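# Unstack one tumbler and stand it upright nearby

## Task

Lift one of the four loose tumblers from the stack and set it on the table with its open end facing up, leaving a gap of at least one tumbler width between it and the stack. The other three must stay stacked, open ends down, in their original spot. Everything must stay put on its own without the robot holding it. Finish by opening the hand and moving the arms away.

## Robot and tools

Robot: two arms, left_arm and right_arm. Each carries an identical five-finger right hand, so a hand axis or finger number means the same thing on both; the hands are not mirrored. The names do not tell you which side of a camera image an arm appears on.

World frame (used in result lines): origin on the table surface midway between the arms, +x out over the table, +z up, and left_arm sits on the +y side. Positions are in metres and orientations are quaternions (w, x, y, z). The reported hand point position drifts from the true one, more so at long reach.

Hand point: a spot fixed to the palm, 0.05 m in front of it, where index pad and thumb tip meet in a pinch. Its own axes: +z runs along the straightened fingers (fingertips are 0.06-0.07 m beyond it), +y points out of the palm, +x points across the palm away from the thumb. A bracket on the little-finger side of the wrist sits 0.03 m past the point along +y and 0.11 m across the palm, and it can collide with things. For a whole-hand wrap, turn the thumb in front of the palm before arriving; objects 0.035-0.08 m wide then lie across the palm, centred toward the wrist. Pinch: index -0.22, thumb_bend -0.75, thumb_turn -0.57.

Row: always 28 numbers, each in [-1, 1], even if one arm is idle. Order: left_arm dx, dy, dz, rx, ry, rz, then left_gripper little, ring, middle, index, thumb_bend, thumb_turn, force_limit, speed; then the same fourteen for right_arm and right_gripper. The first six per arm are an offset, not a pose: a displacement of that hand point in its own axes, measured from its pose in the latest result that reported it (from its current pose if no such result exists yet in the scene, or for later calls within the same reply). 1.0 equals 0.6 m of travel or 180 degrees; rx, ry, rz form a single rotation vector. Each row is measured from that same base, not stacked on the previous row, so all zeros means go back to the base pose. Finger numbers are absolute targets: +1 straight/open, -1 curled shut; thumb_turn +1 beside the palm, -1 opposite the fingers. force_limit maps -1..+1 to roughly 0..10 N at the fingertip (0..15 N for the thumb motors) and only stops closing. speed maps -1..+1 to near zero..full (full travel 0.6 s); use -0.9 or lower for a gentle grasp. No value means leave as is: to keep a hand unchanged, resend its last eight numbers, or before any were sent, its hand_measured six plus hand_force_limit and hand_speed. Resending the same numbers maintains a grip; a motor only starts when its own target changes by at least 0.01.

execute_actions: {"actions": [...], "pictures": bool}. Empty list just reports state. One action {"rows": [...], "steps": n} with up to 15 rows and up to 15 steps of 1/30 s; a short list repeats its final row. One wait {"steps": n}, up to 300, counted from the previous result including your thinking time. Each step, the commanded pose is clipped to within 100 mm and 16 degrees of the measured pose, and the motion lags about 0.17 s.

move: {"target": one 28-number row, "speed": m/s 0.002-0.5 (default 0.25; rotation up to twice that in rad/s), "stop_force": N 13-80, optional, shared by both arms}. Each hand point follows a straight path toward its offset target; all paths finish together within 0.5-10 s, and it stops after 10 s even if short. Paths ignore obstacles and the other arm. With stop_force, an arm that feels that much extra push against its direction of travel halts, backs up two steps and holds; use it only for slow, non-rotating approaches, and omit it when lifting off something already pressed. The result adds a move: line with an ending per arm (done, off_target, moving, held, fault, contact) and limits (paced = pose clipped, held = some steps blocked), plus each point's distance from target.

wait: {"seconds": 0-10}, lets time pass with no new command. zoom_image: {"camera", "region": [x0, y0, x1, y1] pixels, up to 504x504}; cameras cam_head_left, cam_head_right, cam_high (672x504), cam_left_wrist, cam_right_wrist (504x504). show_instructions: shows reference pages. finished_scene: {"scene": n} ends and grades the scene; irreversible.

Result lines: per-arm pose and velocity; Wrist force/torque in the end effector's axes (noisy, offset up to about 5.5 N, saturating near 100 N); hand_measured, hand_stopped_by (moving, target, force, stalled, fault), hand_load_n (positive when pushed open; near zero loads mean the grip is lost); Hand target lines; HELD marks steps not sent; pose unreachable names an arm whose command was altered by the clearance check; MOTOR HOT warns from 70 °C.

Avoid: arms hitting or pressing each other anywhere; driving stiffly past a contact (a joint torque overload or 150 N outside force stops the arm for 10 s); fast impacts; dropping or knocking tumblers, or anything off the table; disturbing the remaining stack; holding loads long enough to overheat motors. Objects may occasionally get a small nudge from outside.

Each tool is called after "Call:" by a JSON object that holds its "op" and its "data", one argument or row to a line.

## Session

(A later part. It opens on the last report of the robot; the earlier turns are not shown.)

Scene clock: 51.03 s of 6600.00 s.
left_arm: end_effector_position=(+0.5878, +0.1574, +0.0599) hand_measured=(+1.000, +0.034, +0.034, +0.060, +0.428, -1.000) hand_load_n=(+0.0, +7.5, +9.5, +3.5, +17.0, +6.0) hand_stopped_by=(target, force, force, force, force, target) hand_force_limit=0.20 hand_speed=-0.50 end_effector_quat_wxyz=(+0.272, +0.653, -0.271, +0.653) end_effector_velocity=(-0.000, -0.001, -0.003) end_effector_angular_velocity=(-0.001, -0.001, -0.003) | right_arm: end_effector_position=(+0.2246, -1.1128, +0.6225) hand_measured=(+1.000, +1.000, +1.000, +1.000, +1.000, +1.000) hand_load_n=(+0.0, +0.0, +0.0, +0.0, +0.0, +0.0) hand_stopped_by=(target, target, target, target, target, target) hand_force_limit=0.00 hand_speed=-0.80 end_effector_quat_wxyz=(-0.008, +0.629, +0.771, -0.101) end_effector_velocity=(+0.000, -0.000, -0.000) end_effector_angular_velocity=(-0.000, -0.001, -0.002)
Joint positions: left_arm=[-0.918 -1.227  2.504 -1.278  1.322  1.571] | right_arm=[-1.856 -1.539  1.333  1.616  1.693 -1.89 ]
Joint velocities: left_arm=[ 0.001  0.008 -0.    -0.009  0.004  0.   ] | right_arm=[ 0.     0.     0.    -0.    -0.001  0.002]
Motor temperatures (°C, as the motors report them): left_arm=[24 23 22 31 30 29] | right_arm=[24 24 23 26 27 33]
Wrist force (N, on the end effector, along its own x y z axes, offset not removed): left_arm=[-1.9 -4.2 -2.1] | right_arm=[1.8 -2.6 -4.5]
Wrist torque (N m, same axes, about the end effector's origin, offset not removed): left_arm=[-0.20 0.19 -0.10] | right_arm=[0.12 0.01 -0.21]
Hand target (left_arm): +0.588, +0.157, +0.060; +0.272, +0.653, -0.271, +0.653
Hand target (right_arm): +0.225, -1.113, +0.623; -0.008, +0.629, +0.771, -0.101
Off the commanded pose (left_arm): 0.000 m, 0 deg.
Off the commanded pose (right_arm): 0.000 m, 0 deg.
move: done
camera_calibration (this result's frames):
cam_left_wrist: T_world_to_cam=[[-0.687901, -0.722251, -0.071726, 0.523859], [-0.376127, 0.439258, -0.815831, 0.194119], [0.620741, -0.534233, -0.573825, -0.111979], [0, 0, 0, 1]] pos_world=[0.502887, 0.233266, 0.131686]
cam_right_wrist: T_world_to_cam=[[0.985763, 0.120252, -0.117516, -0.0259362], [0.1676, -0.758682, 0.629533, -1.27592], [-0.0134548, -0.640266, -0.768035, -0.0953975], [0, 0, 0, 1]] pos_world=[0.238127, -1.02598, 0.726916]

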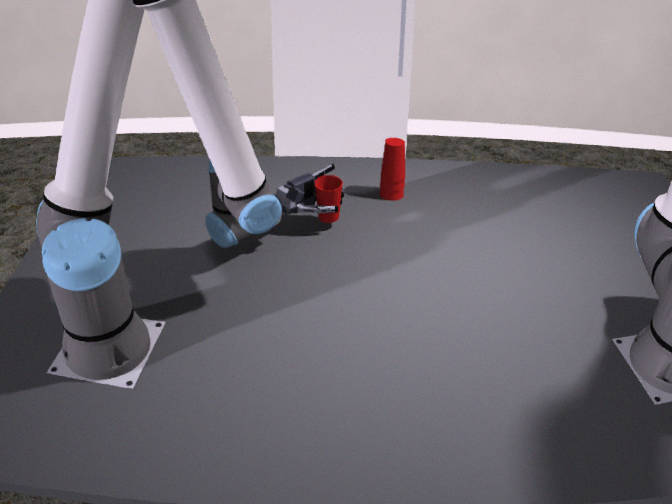

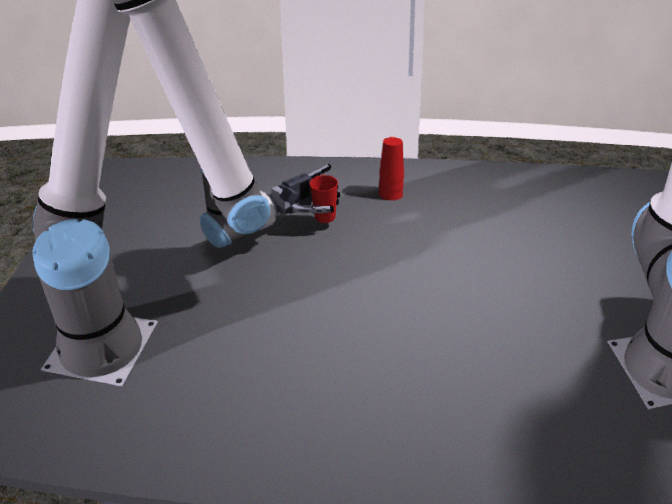

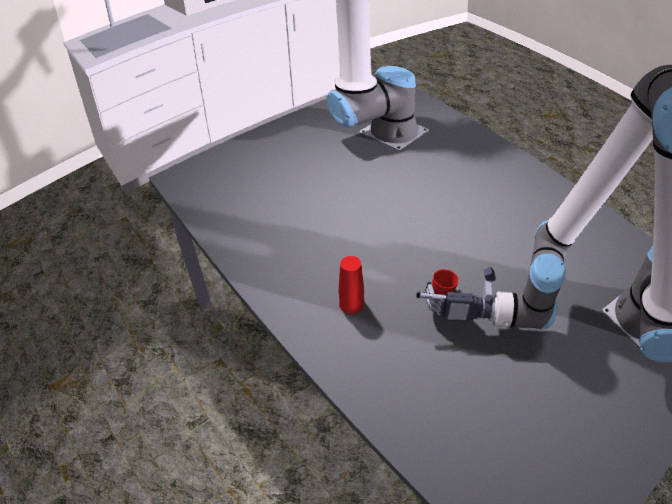

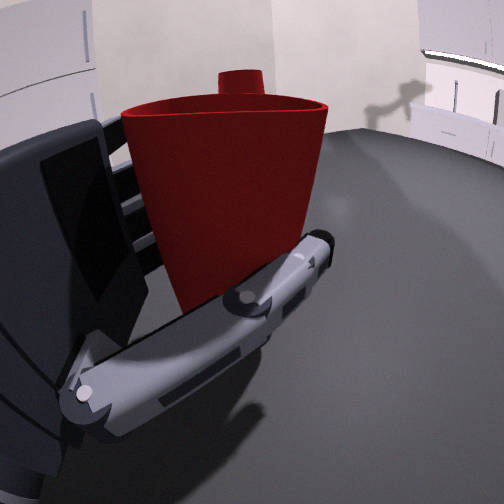

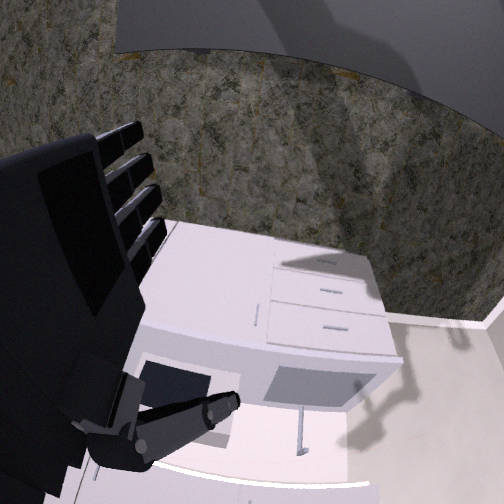

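Call:
{"op": "move", "data": {
  "target": [-0.07,0,0,0,0,0,1,-1,-1,-1,-1,-1,0.2,-0.5,0,0,0,0,0,0,1,1,1,1,1,1,0,-0.8],
  "speed": 0.01,
  "stop_force": 13
}}

Call:
{"op": "move", "data": {
  "target": [0,0,0,0,0,0,1,1,1,1,1,-1,0.2,-0.5,0,0,0,0,0,0,1,1,1,1,1,1,0,-0.8]
}}

Call:
{"op": "move", "data": {
  "target": [0.02,-0.04,-0.05,0,0,0,1,1,1,1,1,-1,0.2,-0.5,0,0,0,0,0,0,1,1,1,1,1,1,0,-0.8],
  "speed": 0.05
}}

Call:
{"op": "move", "data": {
  "target": [0.2,0,-0.3,0,0,0,1,1,1,1,1,-1,0.2,-0.5,0,0,0,0,0,0,1,1,1,1,1,1,0,-0.8]
}}

Scene clock: 62.03 s of 6600.00 s.
left_arm: end_effector_position=(+0.5878, +0.1574, +0.0363) hand_measured=(+1.000, +0.034, +0.034, +0.060, +0.428, -1.000) hand_load_n=(+0.0, +9.5, +10.5, +2.5, +16.5, +1.0) hand_stopped_by=(target, force, force, force, force, target) hand_force_limit=0.20 hand_speed=-0.50 end_effector_quat_wxyz=(+0.272, +0.653, -0.271, +0.653) end_effector_velocity=(-0.000, -0.001, +0.003) end_effector_angular_velocity=(+0.001, +0.000, -0.003) | right_arm: end_effector_position=(+0.2246, -1.1128, +0.6225) hand_measured=(+1.000, +1.000, +1.000, +1.000, +1.000, +1.000) hand_load_n=(+0.0, +0.0, +0.0, +0.0, +0.0, +0.0) hand_stopped_by=(target, target, target, target, target, target) hand_force_limit=0.00 hand_speed=-0.80 end_effector_quat_wxyz=(-0.008, +0.629, +0.771, -0.101) end_effector_velocity=(+0.000, -0.000, -0.000) end_effector_angular_velocity=(+0.001, -0.001, +0.001)
Joint positions: left_arm=[-0.918 -1.164  2.506 -1.343  1.322  1.571] | right_arm=[-1.856 -1.539  1.333  1.616  1.693 -1.89 ]
Joint velocities: left_arm=[-0.001 -0.008 -0.002  0.01   0.002 -0.   ] | right_arm=[ 0.     0.     0.     0.    -0.001 -0.001]
Motor temperatures (°C, as the motors report them): left_arm=[24 23 22 31 30 29] | right_arm=[24 24 23 26 27 33]
Wrist force (N, on the end effector, along its own x y z axes, offset not removed): left_arm=[9.9 -4.5 2.2] | right_arm=[-4.8 -0.9 -3.4]
Wrist torque (N m, same axes, about the end effector's origin, offset not removed): left_arm=[-0.12 0.05 -0.19] | right_arm=[0.14 0.92 -0.52]
Hand target (left_arm): +0.588, +0.157, +0.037; +0.272, +0.653, -0.271, +0.653
Hand target (right_arm): +0.225, -1.113, +0.623; -0.008, +0.629, +0.771, -0.101
Off the commanded pose (left_arm): 0.018 m, 0 deg.
Off the commanded pose (right_arm): 0.000 m, 0 deg.
After step 90, 5.27 s passed at rest.
move: contact (left_arm)
camera_calibration (this result's frames):
cam_left_wrist: T_world_to_cam=[[-0.687849, -0.722302, -0.0717173, 0.52213], [-0.376011, 0.439093, -0.815974, 0.174819], [0.62087, -0.5343, -0.573623, -0.125685], [0, 0, 0, 1]] pos_world=[0.502915, 0.23322, 0.107998]
cam_right_wrist: T_world_to_cam=[[0.985763, 0.120252, -0.117516, -0.0259363], [0.167599, -0.758682, 0.629533, -1.27592], [-0.0134548, -0.640266, -0.768035, -0.0953975], [0, 0, 0, 1]] pos_world=[0.238127, -1.02598, 0.726916]

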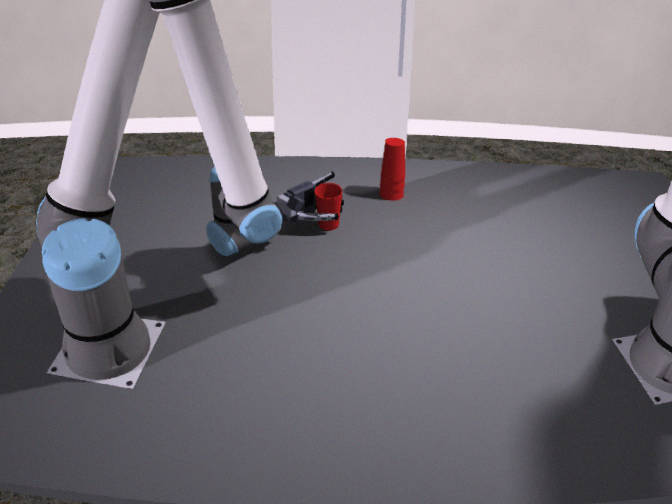

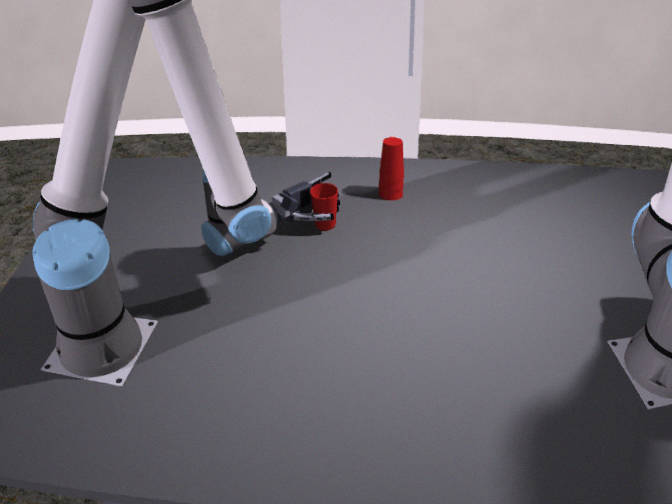

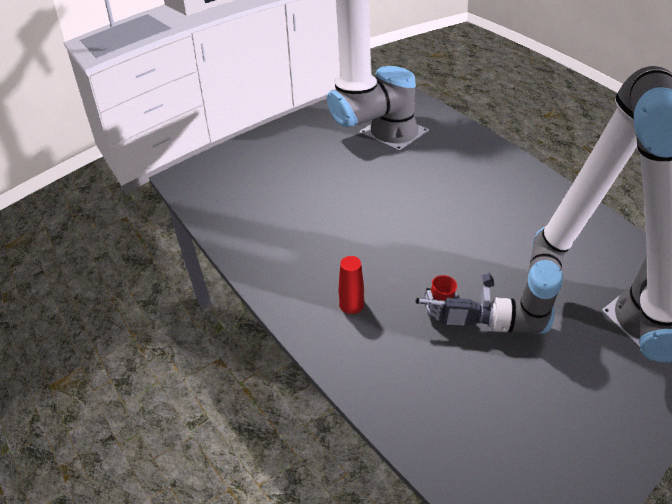

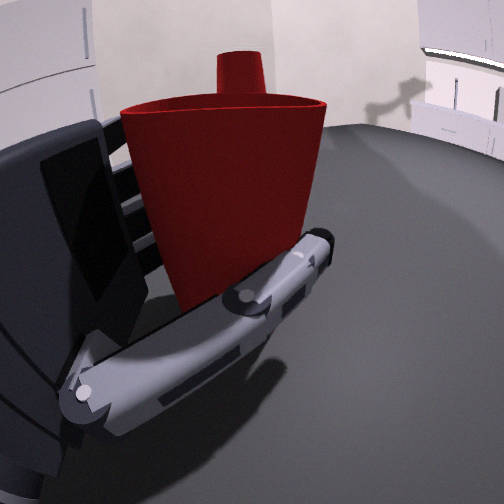

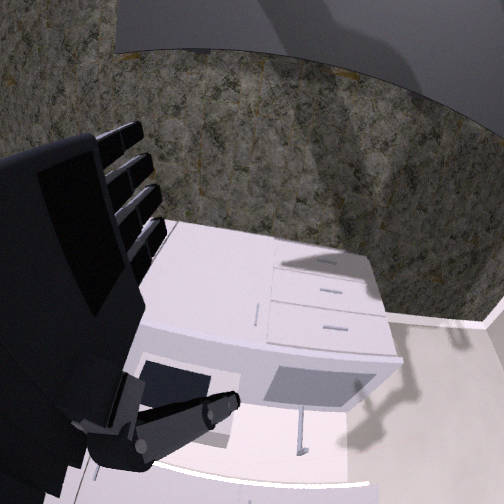

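Scene clock: 63.47 s of 6600.00 s.
left_arm: end_effector_position=(+0.5878, +0.1574, +0.0363) hand_measured=(+1.000, +1.000, +1.000, +1.000, +1.000, -1.000) hand_load_n=(+0.0, +0.0, +0.0, +0.0, +0.0, +0.0) hand_stopped_by=(target, target, target, target, target, target) hand_force_limit=0.20 hand_speed=-0.50 end_effector_quat_wxyz=(+0.272, +0.653, -0.271, +0.653) end_effector_velocity=(+0.001, +0.002, -0.001) end_effector_angular_velocity=(+0.001, +0.001, +0.003) | right_arm: end_effector_position=(+0.2246, -1.1128, +0.6225) hand_measured=(+1.000, +1.000, +1.000, +1.000, +1.000, +1.000) hand_load_n=(+0.0, +0.0, +0.0, +0.0, +0.0, +0.0) hand_stopped_by=(target, target, target, target, target, target) hand_force_limit=0.00 hand_speed=-0.80 end_effector_quat_wxyz=(-0.008, +0.629, +0.771, -0.101) end_effector_velocity=(-0.000, +0.000, +0.000) end_effector_angular_velocity=(-0.001, -0.001, -0.001)
Joint positions: left_arm=[-0.918 -1.164  2.506 -1.343  1.322  1.571] | right_arm=[-1.856 -1.539  1.333  1.616  1.693 -1.89 ]
Joint velocities: left_arm=[ 0.002  0.001  0.001 -0.    -0.001  0.   ] | right_arm=[-0.    -0.    -0.     0.    -0.     0.001]
Motor temperatures (°C, as the motors report them): left_arm=[24 23 22 31 30 29] | right_arm=[24 24 23 26 27 33]
Wrist force (N, on the end effector, along its own x y z axes, offset not removed): left_arm=[-0.9 -2.4 1.2] | right_arm=[-2.3 -5.2 -4.5]
Wrist torque (N m, same axes, about the end effector's origin, offset not removed): left_arm=[-0.10 -0.07 -0.10] | right_arm=[-0.43 0.49 -0.56]
Hand target (left_arm): +0.588, +0.157, +0.036; +0.272, +0.653, -0.271, +0.653
Hand target (right_arm): +0.225, -1.113, +0.623; -0.008, +0.629, +0.771, -0.101
Off the commanded pose (left_arm): 0.000 m, 0 deg.
Off the commanded pose (right_arm): 0.000 m, 0 deg.
move: done
camera_calibration (this result's frames):
cam_left_wrist: T_world_to_cam=[[-0.687857, -0.722294, -0.0717309, 0.522136], [-0.376027, 0.439131, -0.815946, 0.174786], [0.620852, -0.534281, -0.573661, -0.12566], [0, 0, 0, 1]] pos_world=[0.502896, 0.233244, 0.107983]
cam_right_wrist: T_world_to_cam=[[0.985763, 0.120252, -0.117516, -0.0259365], [0.167599, -0.758682, 0.629533, -1.27592], [-0.0134549, -0.640266, -0.768035, -0.0953974], [0, 0, 0, 1]] pos_world=[0.238127, -1.02598, 0.726916]

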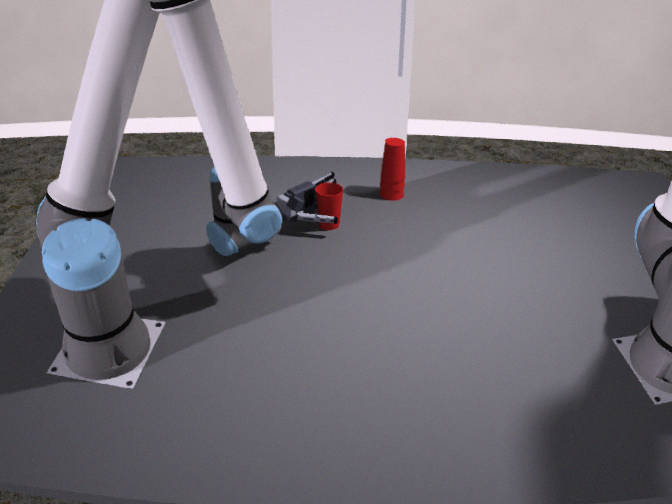

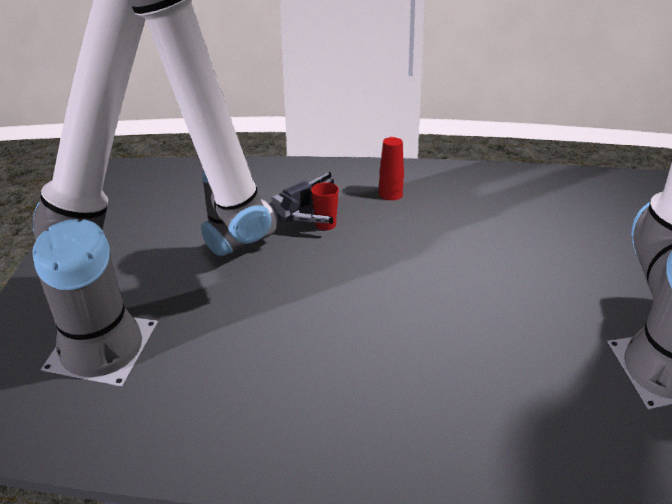

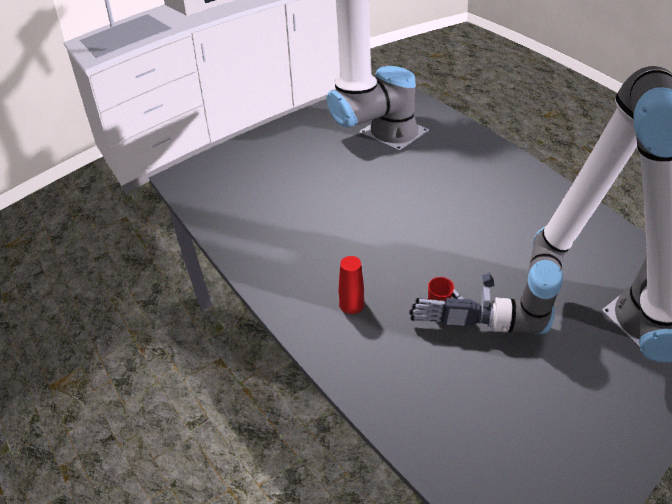

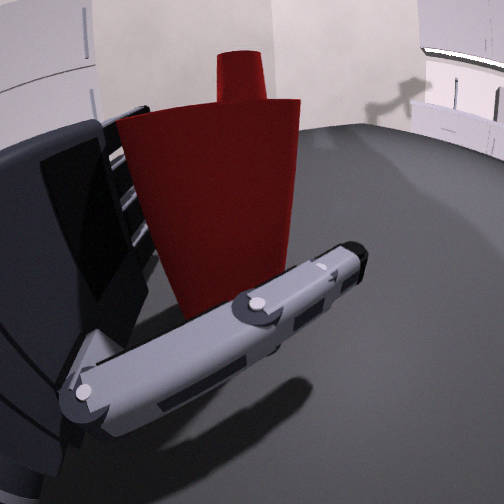

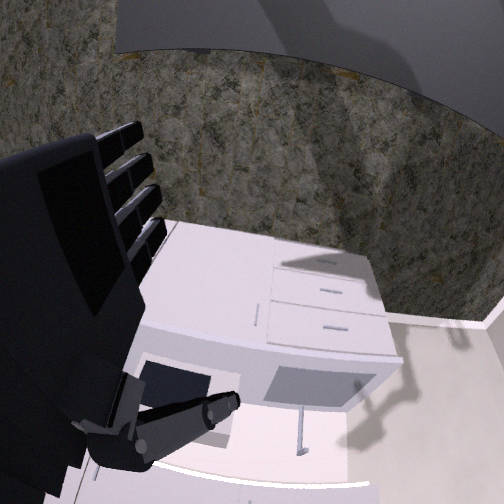

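Scene clock: 64.67 s of 6600.00 s.
left_arm: end_effector_position=(+0.5836, +0.1954, +0.0482) hand_measured=(+1.000, +1.000, +1.000, +1.000, +1.000, -1.000) hand_load_n=(+0.0, +0.0, +0.0, +0.0, +0.0, +0.0) hand_stopped_by=(target, target, target, target, target, target) hand_force_limit=0.20 hand_speed=-0.50 end_effector_quat_wxyz=(+0.272, +0.653, -0.271, +0.653) end_effector_velocity=(+0.000, +0.002, +0.001) end_effector_angular_velocity=(+0.000, -0.000, +0.000) | right_arm: end_effector_position=(+0.2246, -1.1128, +0.6225) hand_measured=(+1.000, +1.000, +1.000, +1.000, +1.000, +1.000) hand_load_n=(+0.0, +0.0, +0.0, +0.0, +0.0, +0.0) hand_stopped_by=(target, target, target, target, target, target) hand_force_limit=0.00 hand_speed=-0.80 end_effector_quat_wxyz=(-0.008, +0.629, +0.771, -0.101) end_effector_velocity=(-0.000, +0.000, +0.000) end_effector_angular_velocity=(+0.000, -0.000, -0.000)
Joint positions: left_arm=[-0.872 -1.214  2.552 -1.339  1.369  1.571] | right_arm=[-1.856 -1.539  1.333  1.616  1.693 -1.89 ]
Joint velocities: left_arm=[ 0.004 -0.002  0.002  0.001  0.003  0.001] | right_arm=[-0. -0.  0.  0. -0. -0.]
Motor temperatures (°C, as the motors report them): left_arm=[24 23 22 31 30 29] | right_arm=[24 24 23 26 27 33]
Wrist force (N, on the end effector, along its own x y z axes, offset not removed): left_arm=[1.8 -2.1 -1.7] | right_arm=[2.4 0.7 -1.7]
Wrist torque (N m, same axes, about the end effector's origin, offset not removed): left_arm=[0.17 -0.29 0.14] | right_arm=[0.72 -0.37 -0.18]
Hand target (left_arm): +0.584, +0.196, +0.048; +0.272, +0.653, -0.271, +0.653
Hand target (right_arm): +0.225, -1.113, +0.623; -0.008, +0.629, +0.771, -0.101
Off the commanded pose (left_arm): 0.000 m, 0 deg.
Off the commanded pose (right_arm): 0.000 m, 0 deg.
move: done
camera_calibration (this result's frames):
cam_left_wrist: T_world_to_cam=[[-0.687841, -0.722305, -0.0717619, 0.547568], [-0.376011, 0.439136, -0.81595, 0.166264], [0.620878, -0.534261, -0.573651, -0.0959976], [0, 0, 0, 1]] pos_world=[0.49876, 0.271211, 0.119888]
cam_right_wrist: T_world_to_cam=[[0.985763, 0.120252, -0.117516, -0.0259364], [0.167599, -0.758682, 0.629533, -1.27592], [-0.0134548, -0.640266, -0.768035, -0.0953975], [0, 0, 0, 1]] pos_world=[0.238127, -1.02598, 0.726916]

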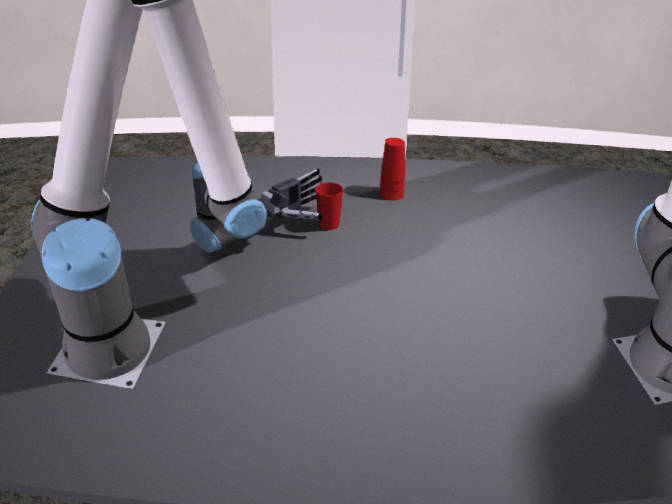

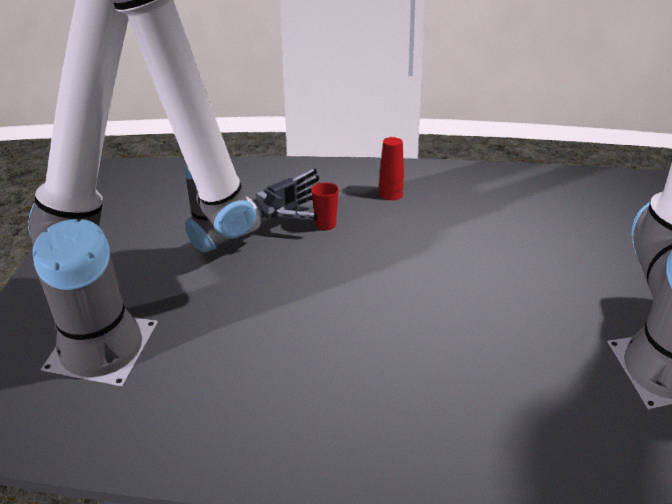

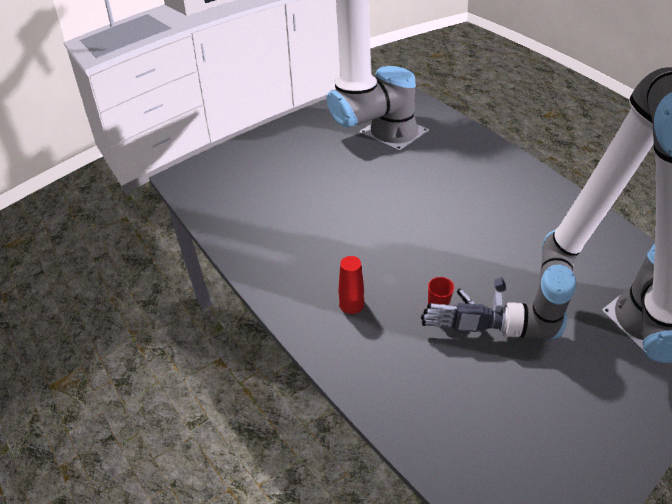

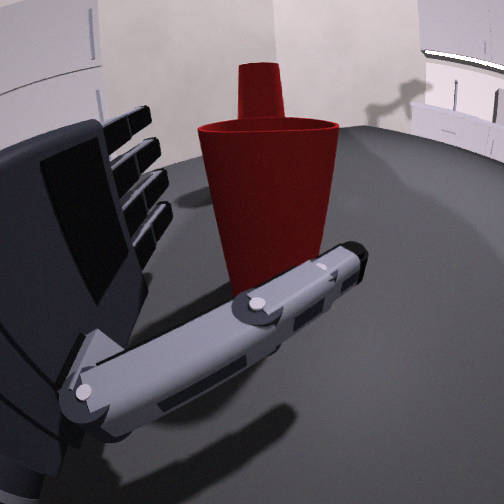

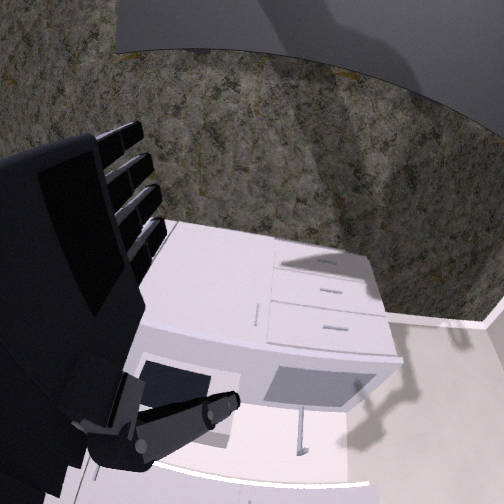

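Scene clock: 65.97 s of 6600.00 s.
left_arm: end_effector_position=(+0.4707, +0.3118, +0.1495) hand_measured=(+1.000, +1.000, +1.000, +1.000, +1.000, -1.000) hand_load_n=(+0.0, +0.0, +0.0, +0.0, +0.0, +0.0) hand_stopped_by=(target, target, target, target, target, target) hand_force_limit=0.20 hand_speed=-0.50 end_effector_quat_wxyz=(+0.280, +0.646, -0.272, +0.656) end_effector_velocity=(-0.000, -0.001, +0.001) end_effector_angular_velocity=(-0.001, -0.001, -0.002) | right_arm: end_effector_position=(+0.2246, -1.1128, +0.6225) hand_measured=(+1.000, +1.000, +1.000, +1.000, +1.000, +1.000) hand_load_n=(+0.0, +0.0, +0.0, +0.0, +0.0, +0.0) hand_stopped_by=(target, target, target, target, target, target) hand_force_limit=0.00 hand_speed=-0.80 end_effector_quat_wxyz=(-0.008, +0.629, +0.771, -0.101) end_effector_velocity=(+0.000, +0.000, -0.000) end_effector_angular_velocity=(+0.001, -0.001, +0.001)
Joint positions: left_arm=[-1.026 -1.824  2.816 -1.01   1.228  1.573] | right_arm=[-1.856 -1.539  1.333  1.616  1.693 -1.89 ]
Joint velocities: left_arm=[-0.     0.    -0.002  0.     0.001  0.001] | right_arm=[ 0.     0.     0.     0.    -0.001 -0.   ]
Motor temperatures (°C, as the motors report them): left_arm=[24 23 22 31 30 29] | right_arm=[24 24 23 26 27 33]
Wrist force (N, on the end effector, along its own x y z axes, offset not removed): left_arm=[0.2 -5.8 -0.8] | right_arm=[-3.3 0.5 -2.8]
Wrist torque (N m, same axes, about the end effector's origin, offset not removed): left_arm=[-0.60 -0.04 -0.01] | right_arm=[0.57 0.79 -0.62]
Hand target (left_arm): +0.471, +0.312, +0.150; +0.280, +0.646, -0.272, +0.656
Hand target (right_arm): +0.225, -1.113, +0.623; -0.008, +0.629, +0.771, -0.101
Off the commanded pose (left_arm): 0.026 m, 1 deg.
Off the commanded pose (right_arm): 0.000 m, 0 deg.
move: held (left_arm); limits=held; held on 8 of 39 steps (left_arm), including the last (left_arm)
pose unreachable (left arm): on one or more control steps of this call this arm could not follow its commanded pose, so it was not sent that pose on those steps. On the call's last step it was still not sent that pose. It may still have moved: this result reports where it is.
cause: the commanded pose would bring two parts of the arm too close to each other (joints 3 (elbow) to 5 (wrist 2) lie between them).
camera_calibration (this result's frames):
cam_left_wrist: T_world_to_cam=[[-0.697083, -0.713823, -0.0673214, 0.562252], [-0.363034, 0.432364, -0.82539, 0.152826], [0.61829, -0.550925, -0.560535, 0.0989255], [0, 0, 0, 1]] pos_world=[0.386253, 0.389772, 0.219444]
cam_right_wrist: T_world_to_cam=[[0.985763, 0.120252, -0.117516, -0.0259362], [0.1676, -0.758682, 0.629533, -1.27592], [-0.0134547, -0.640266, -0.768035, -0.0953975], [0, 0, 0, 1]] pos_world=[0.238127, -1.02598, 0.726916]

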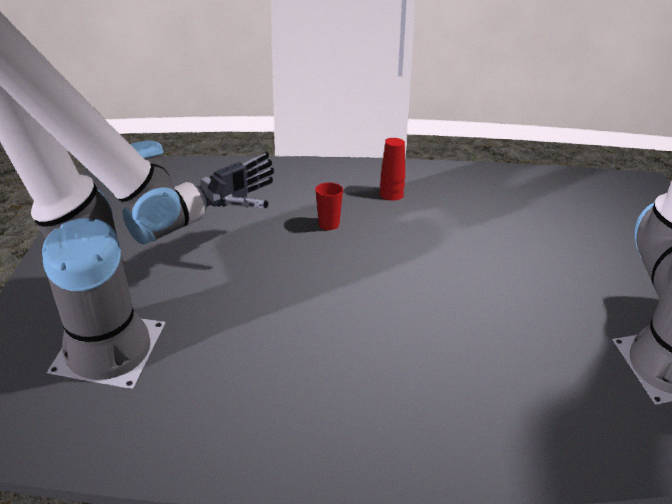

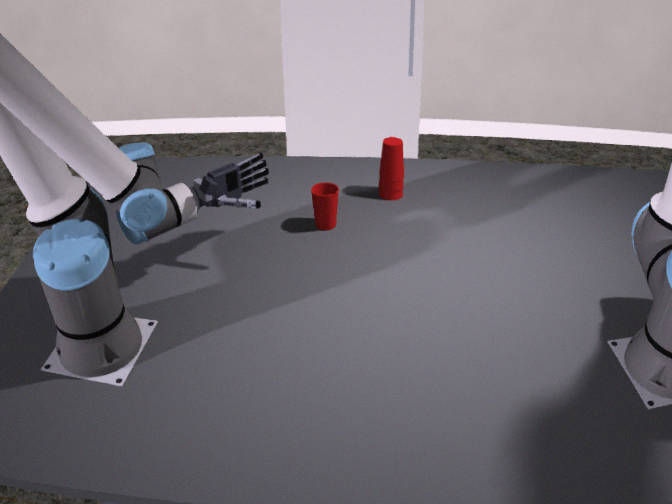

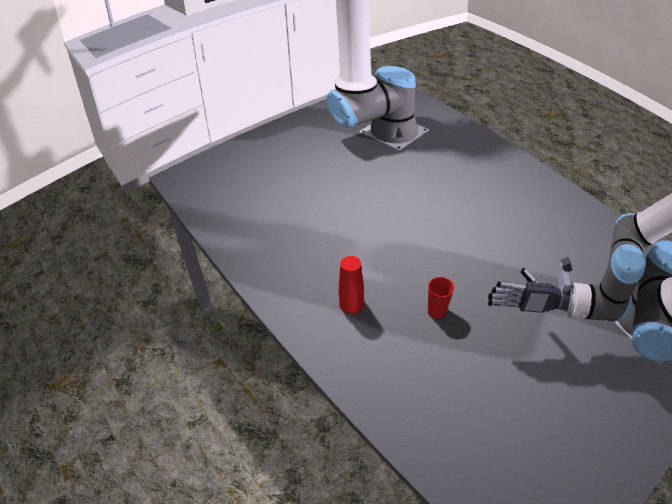

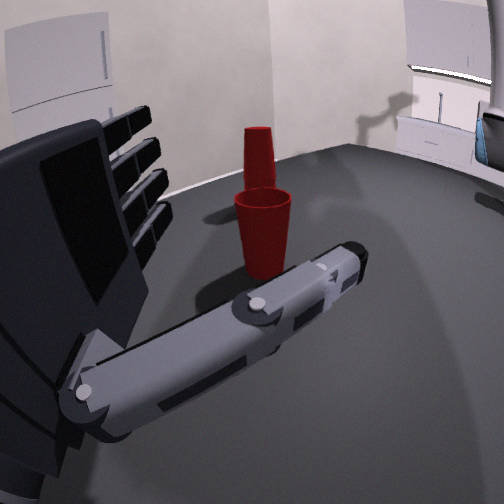

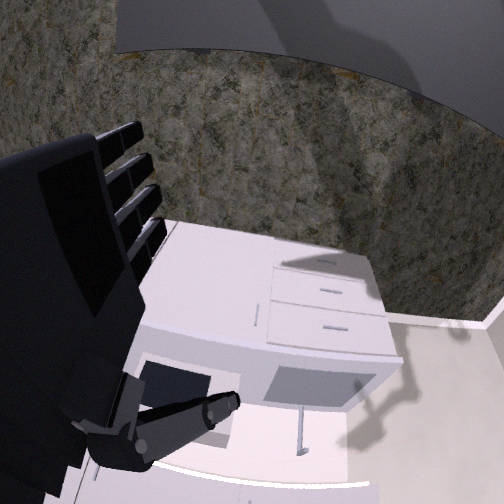

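Call:
{"op": "finished_scene", "data": {
  "scene": 2
}}

The scene is finished: the task was done.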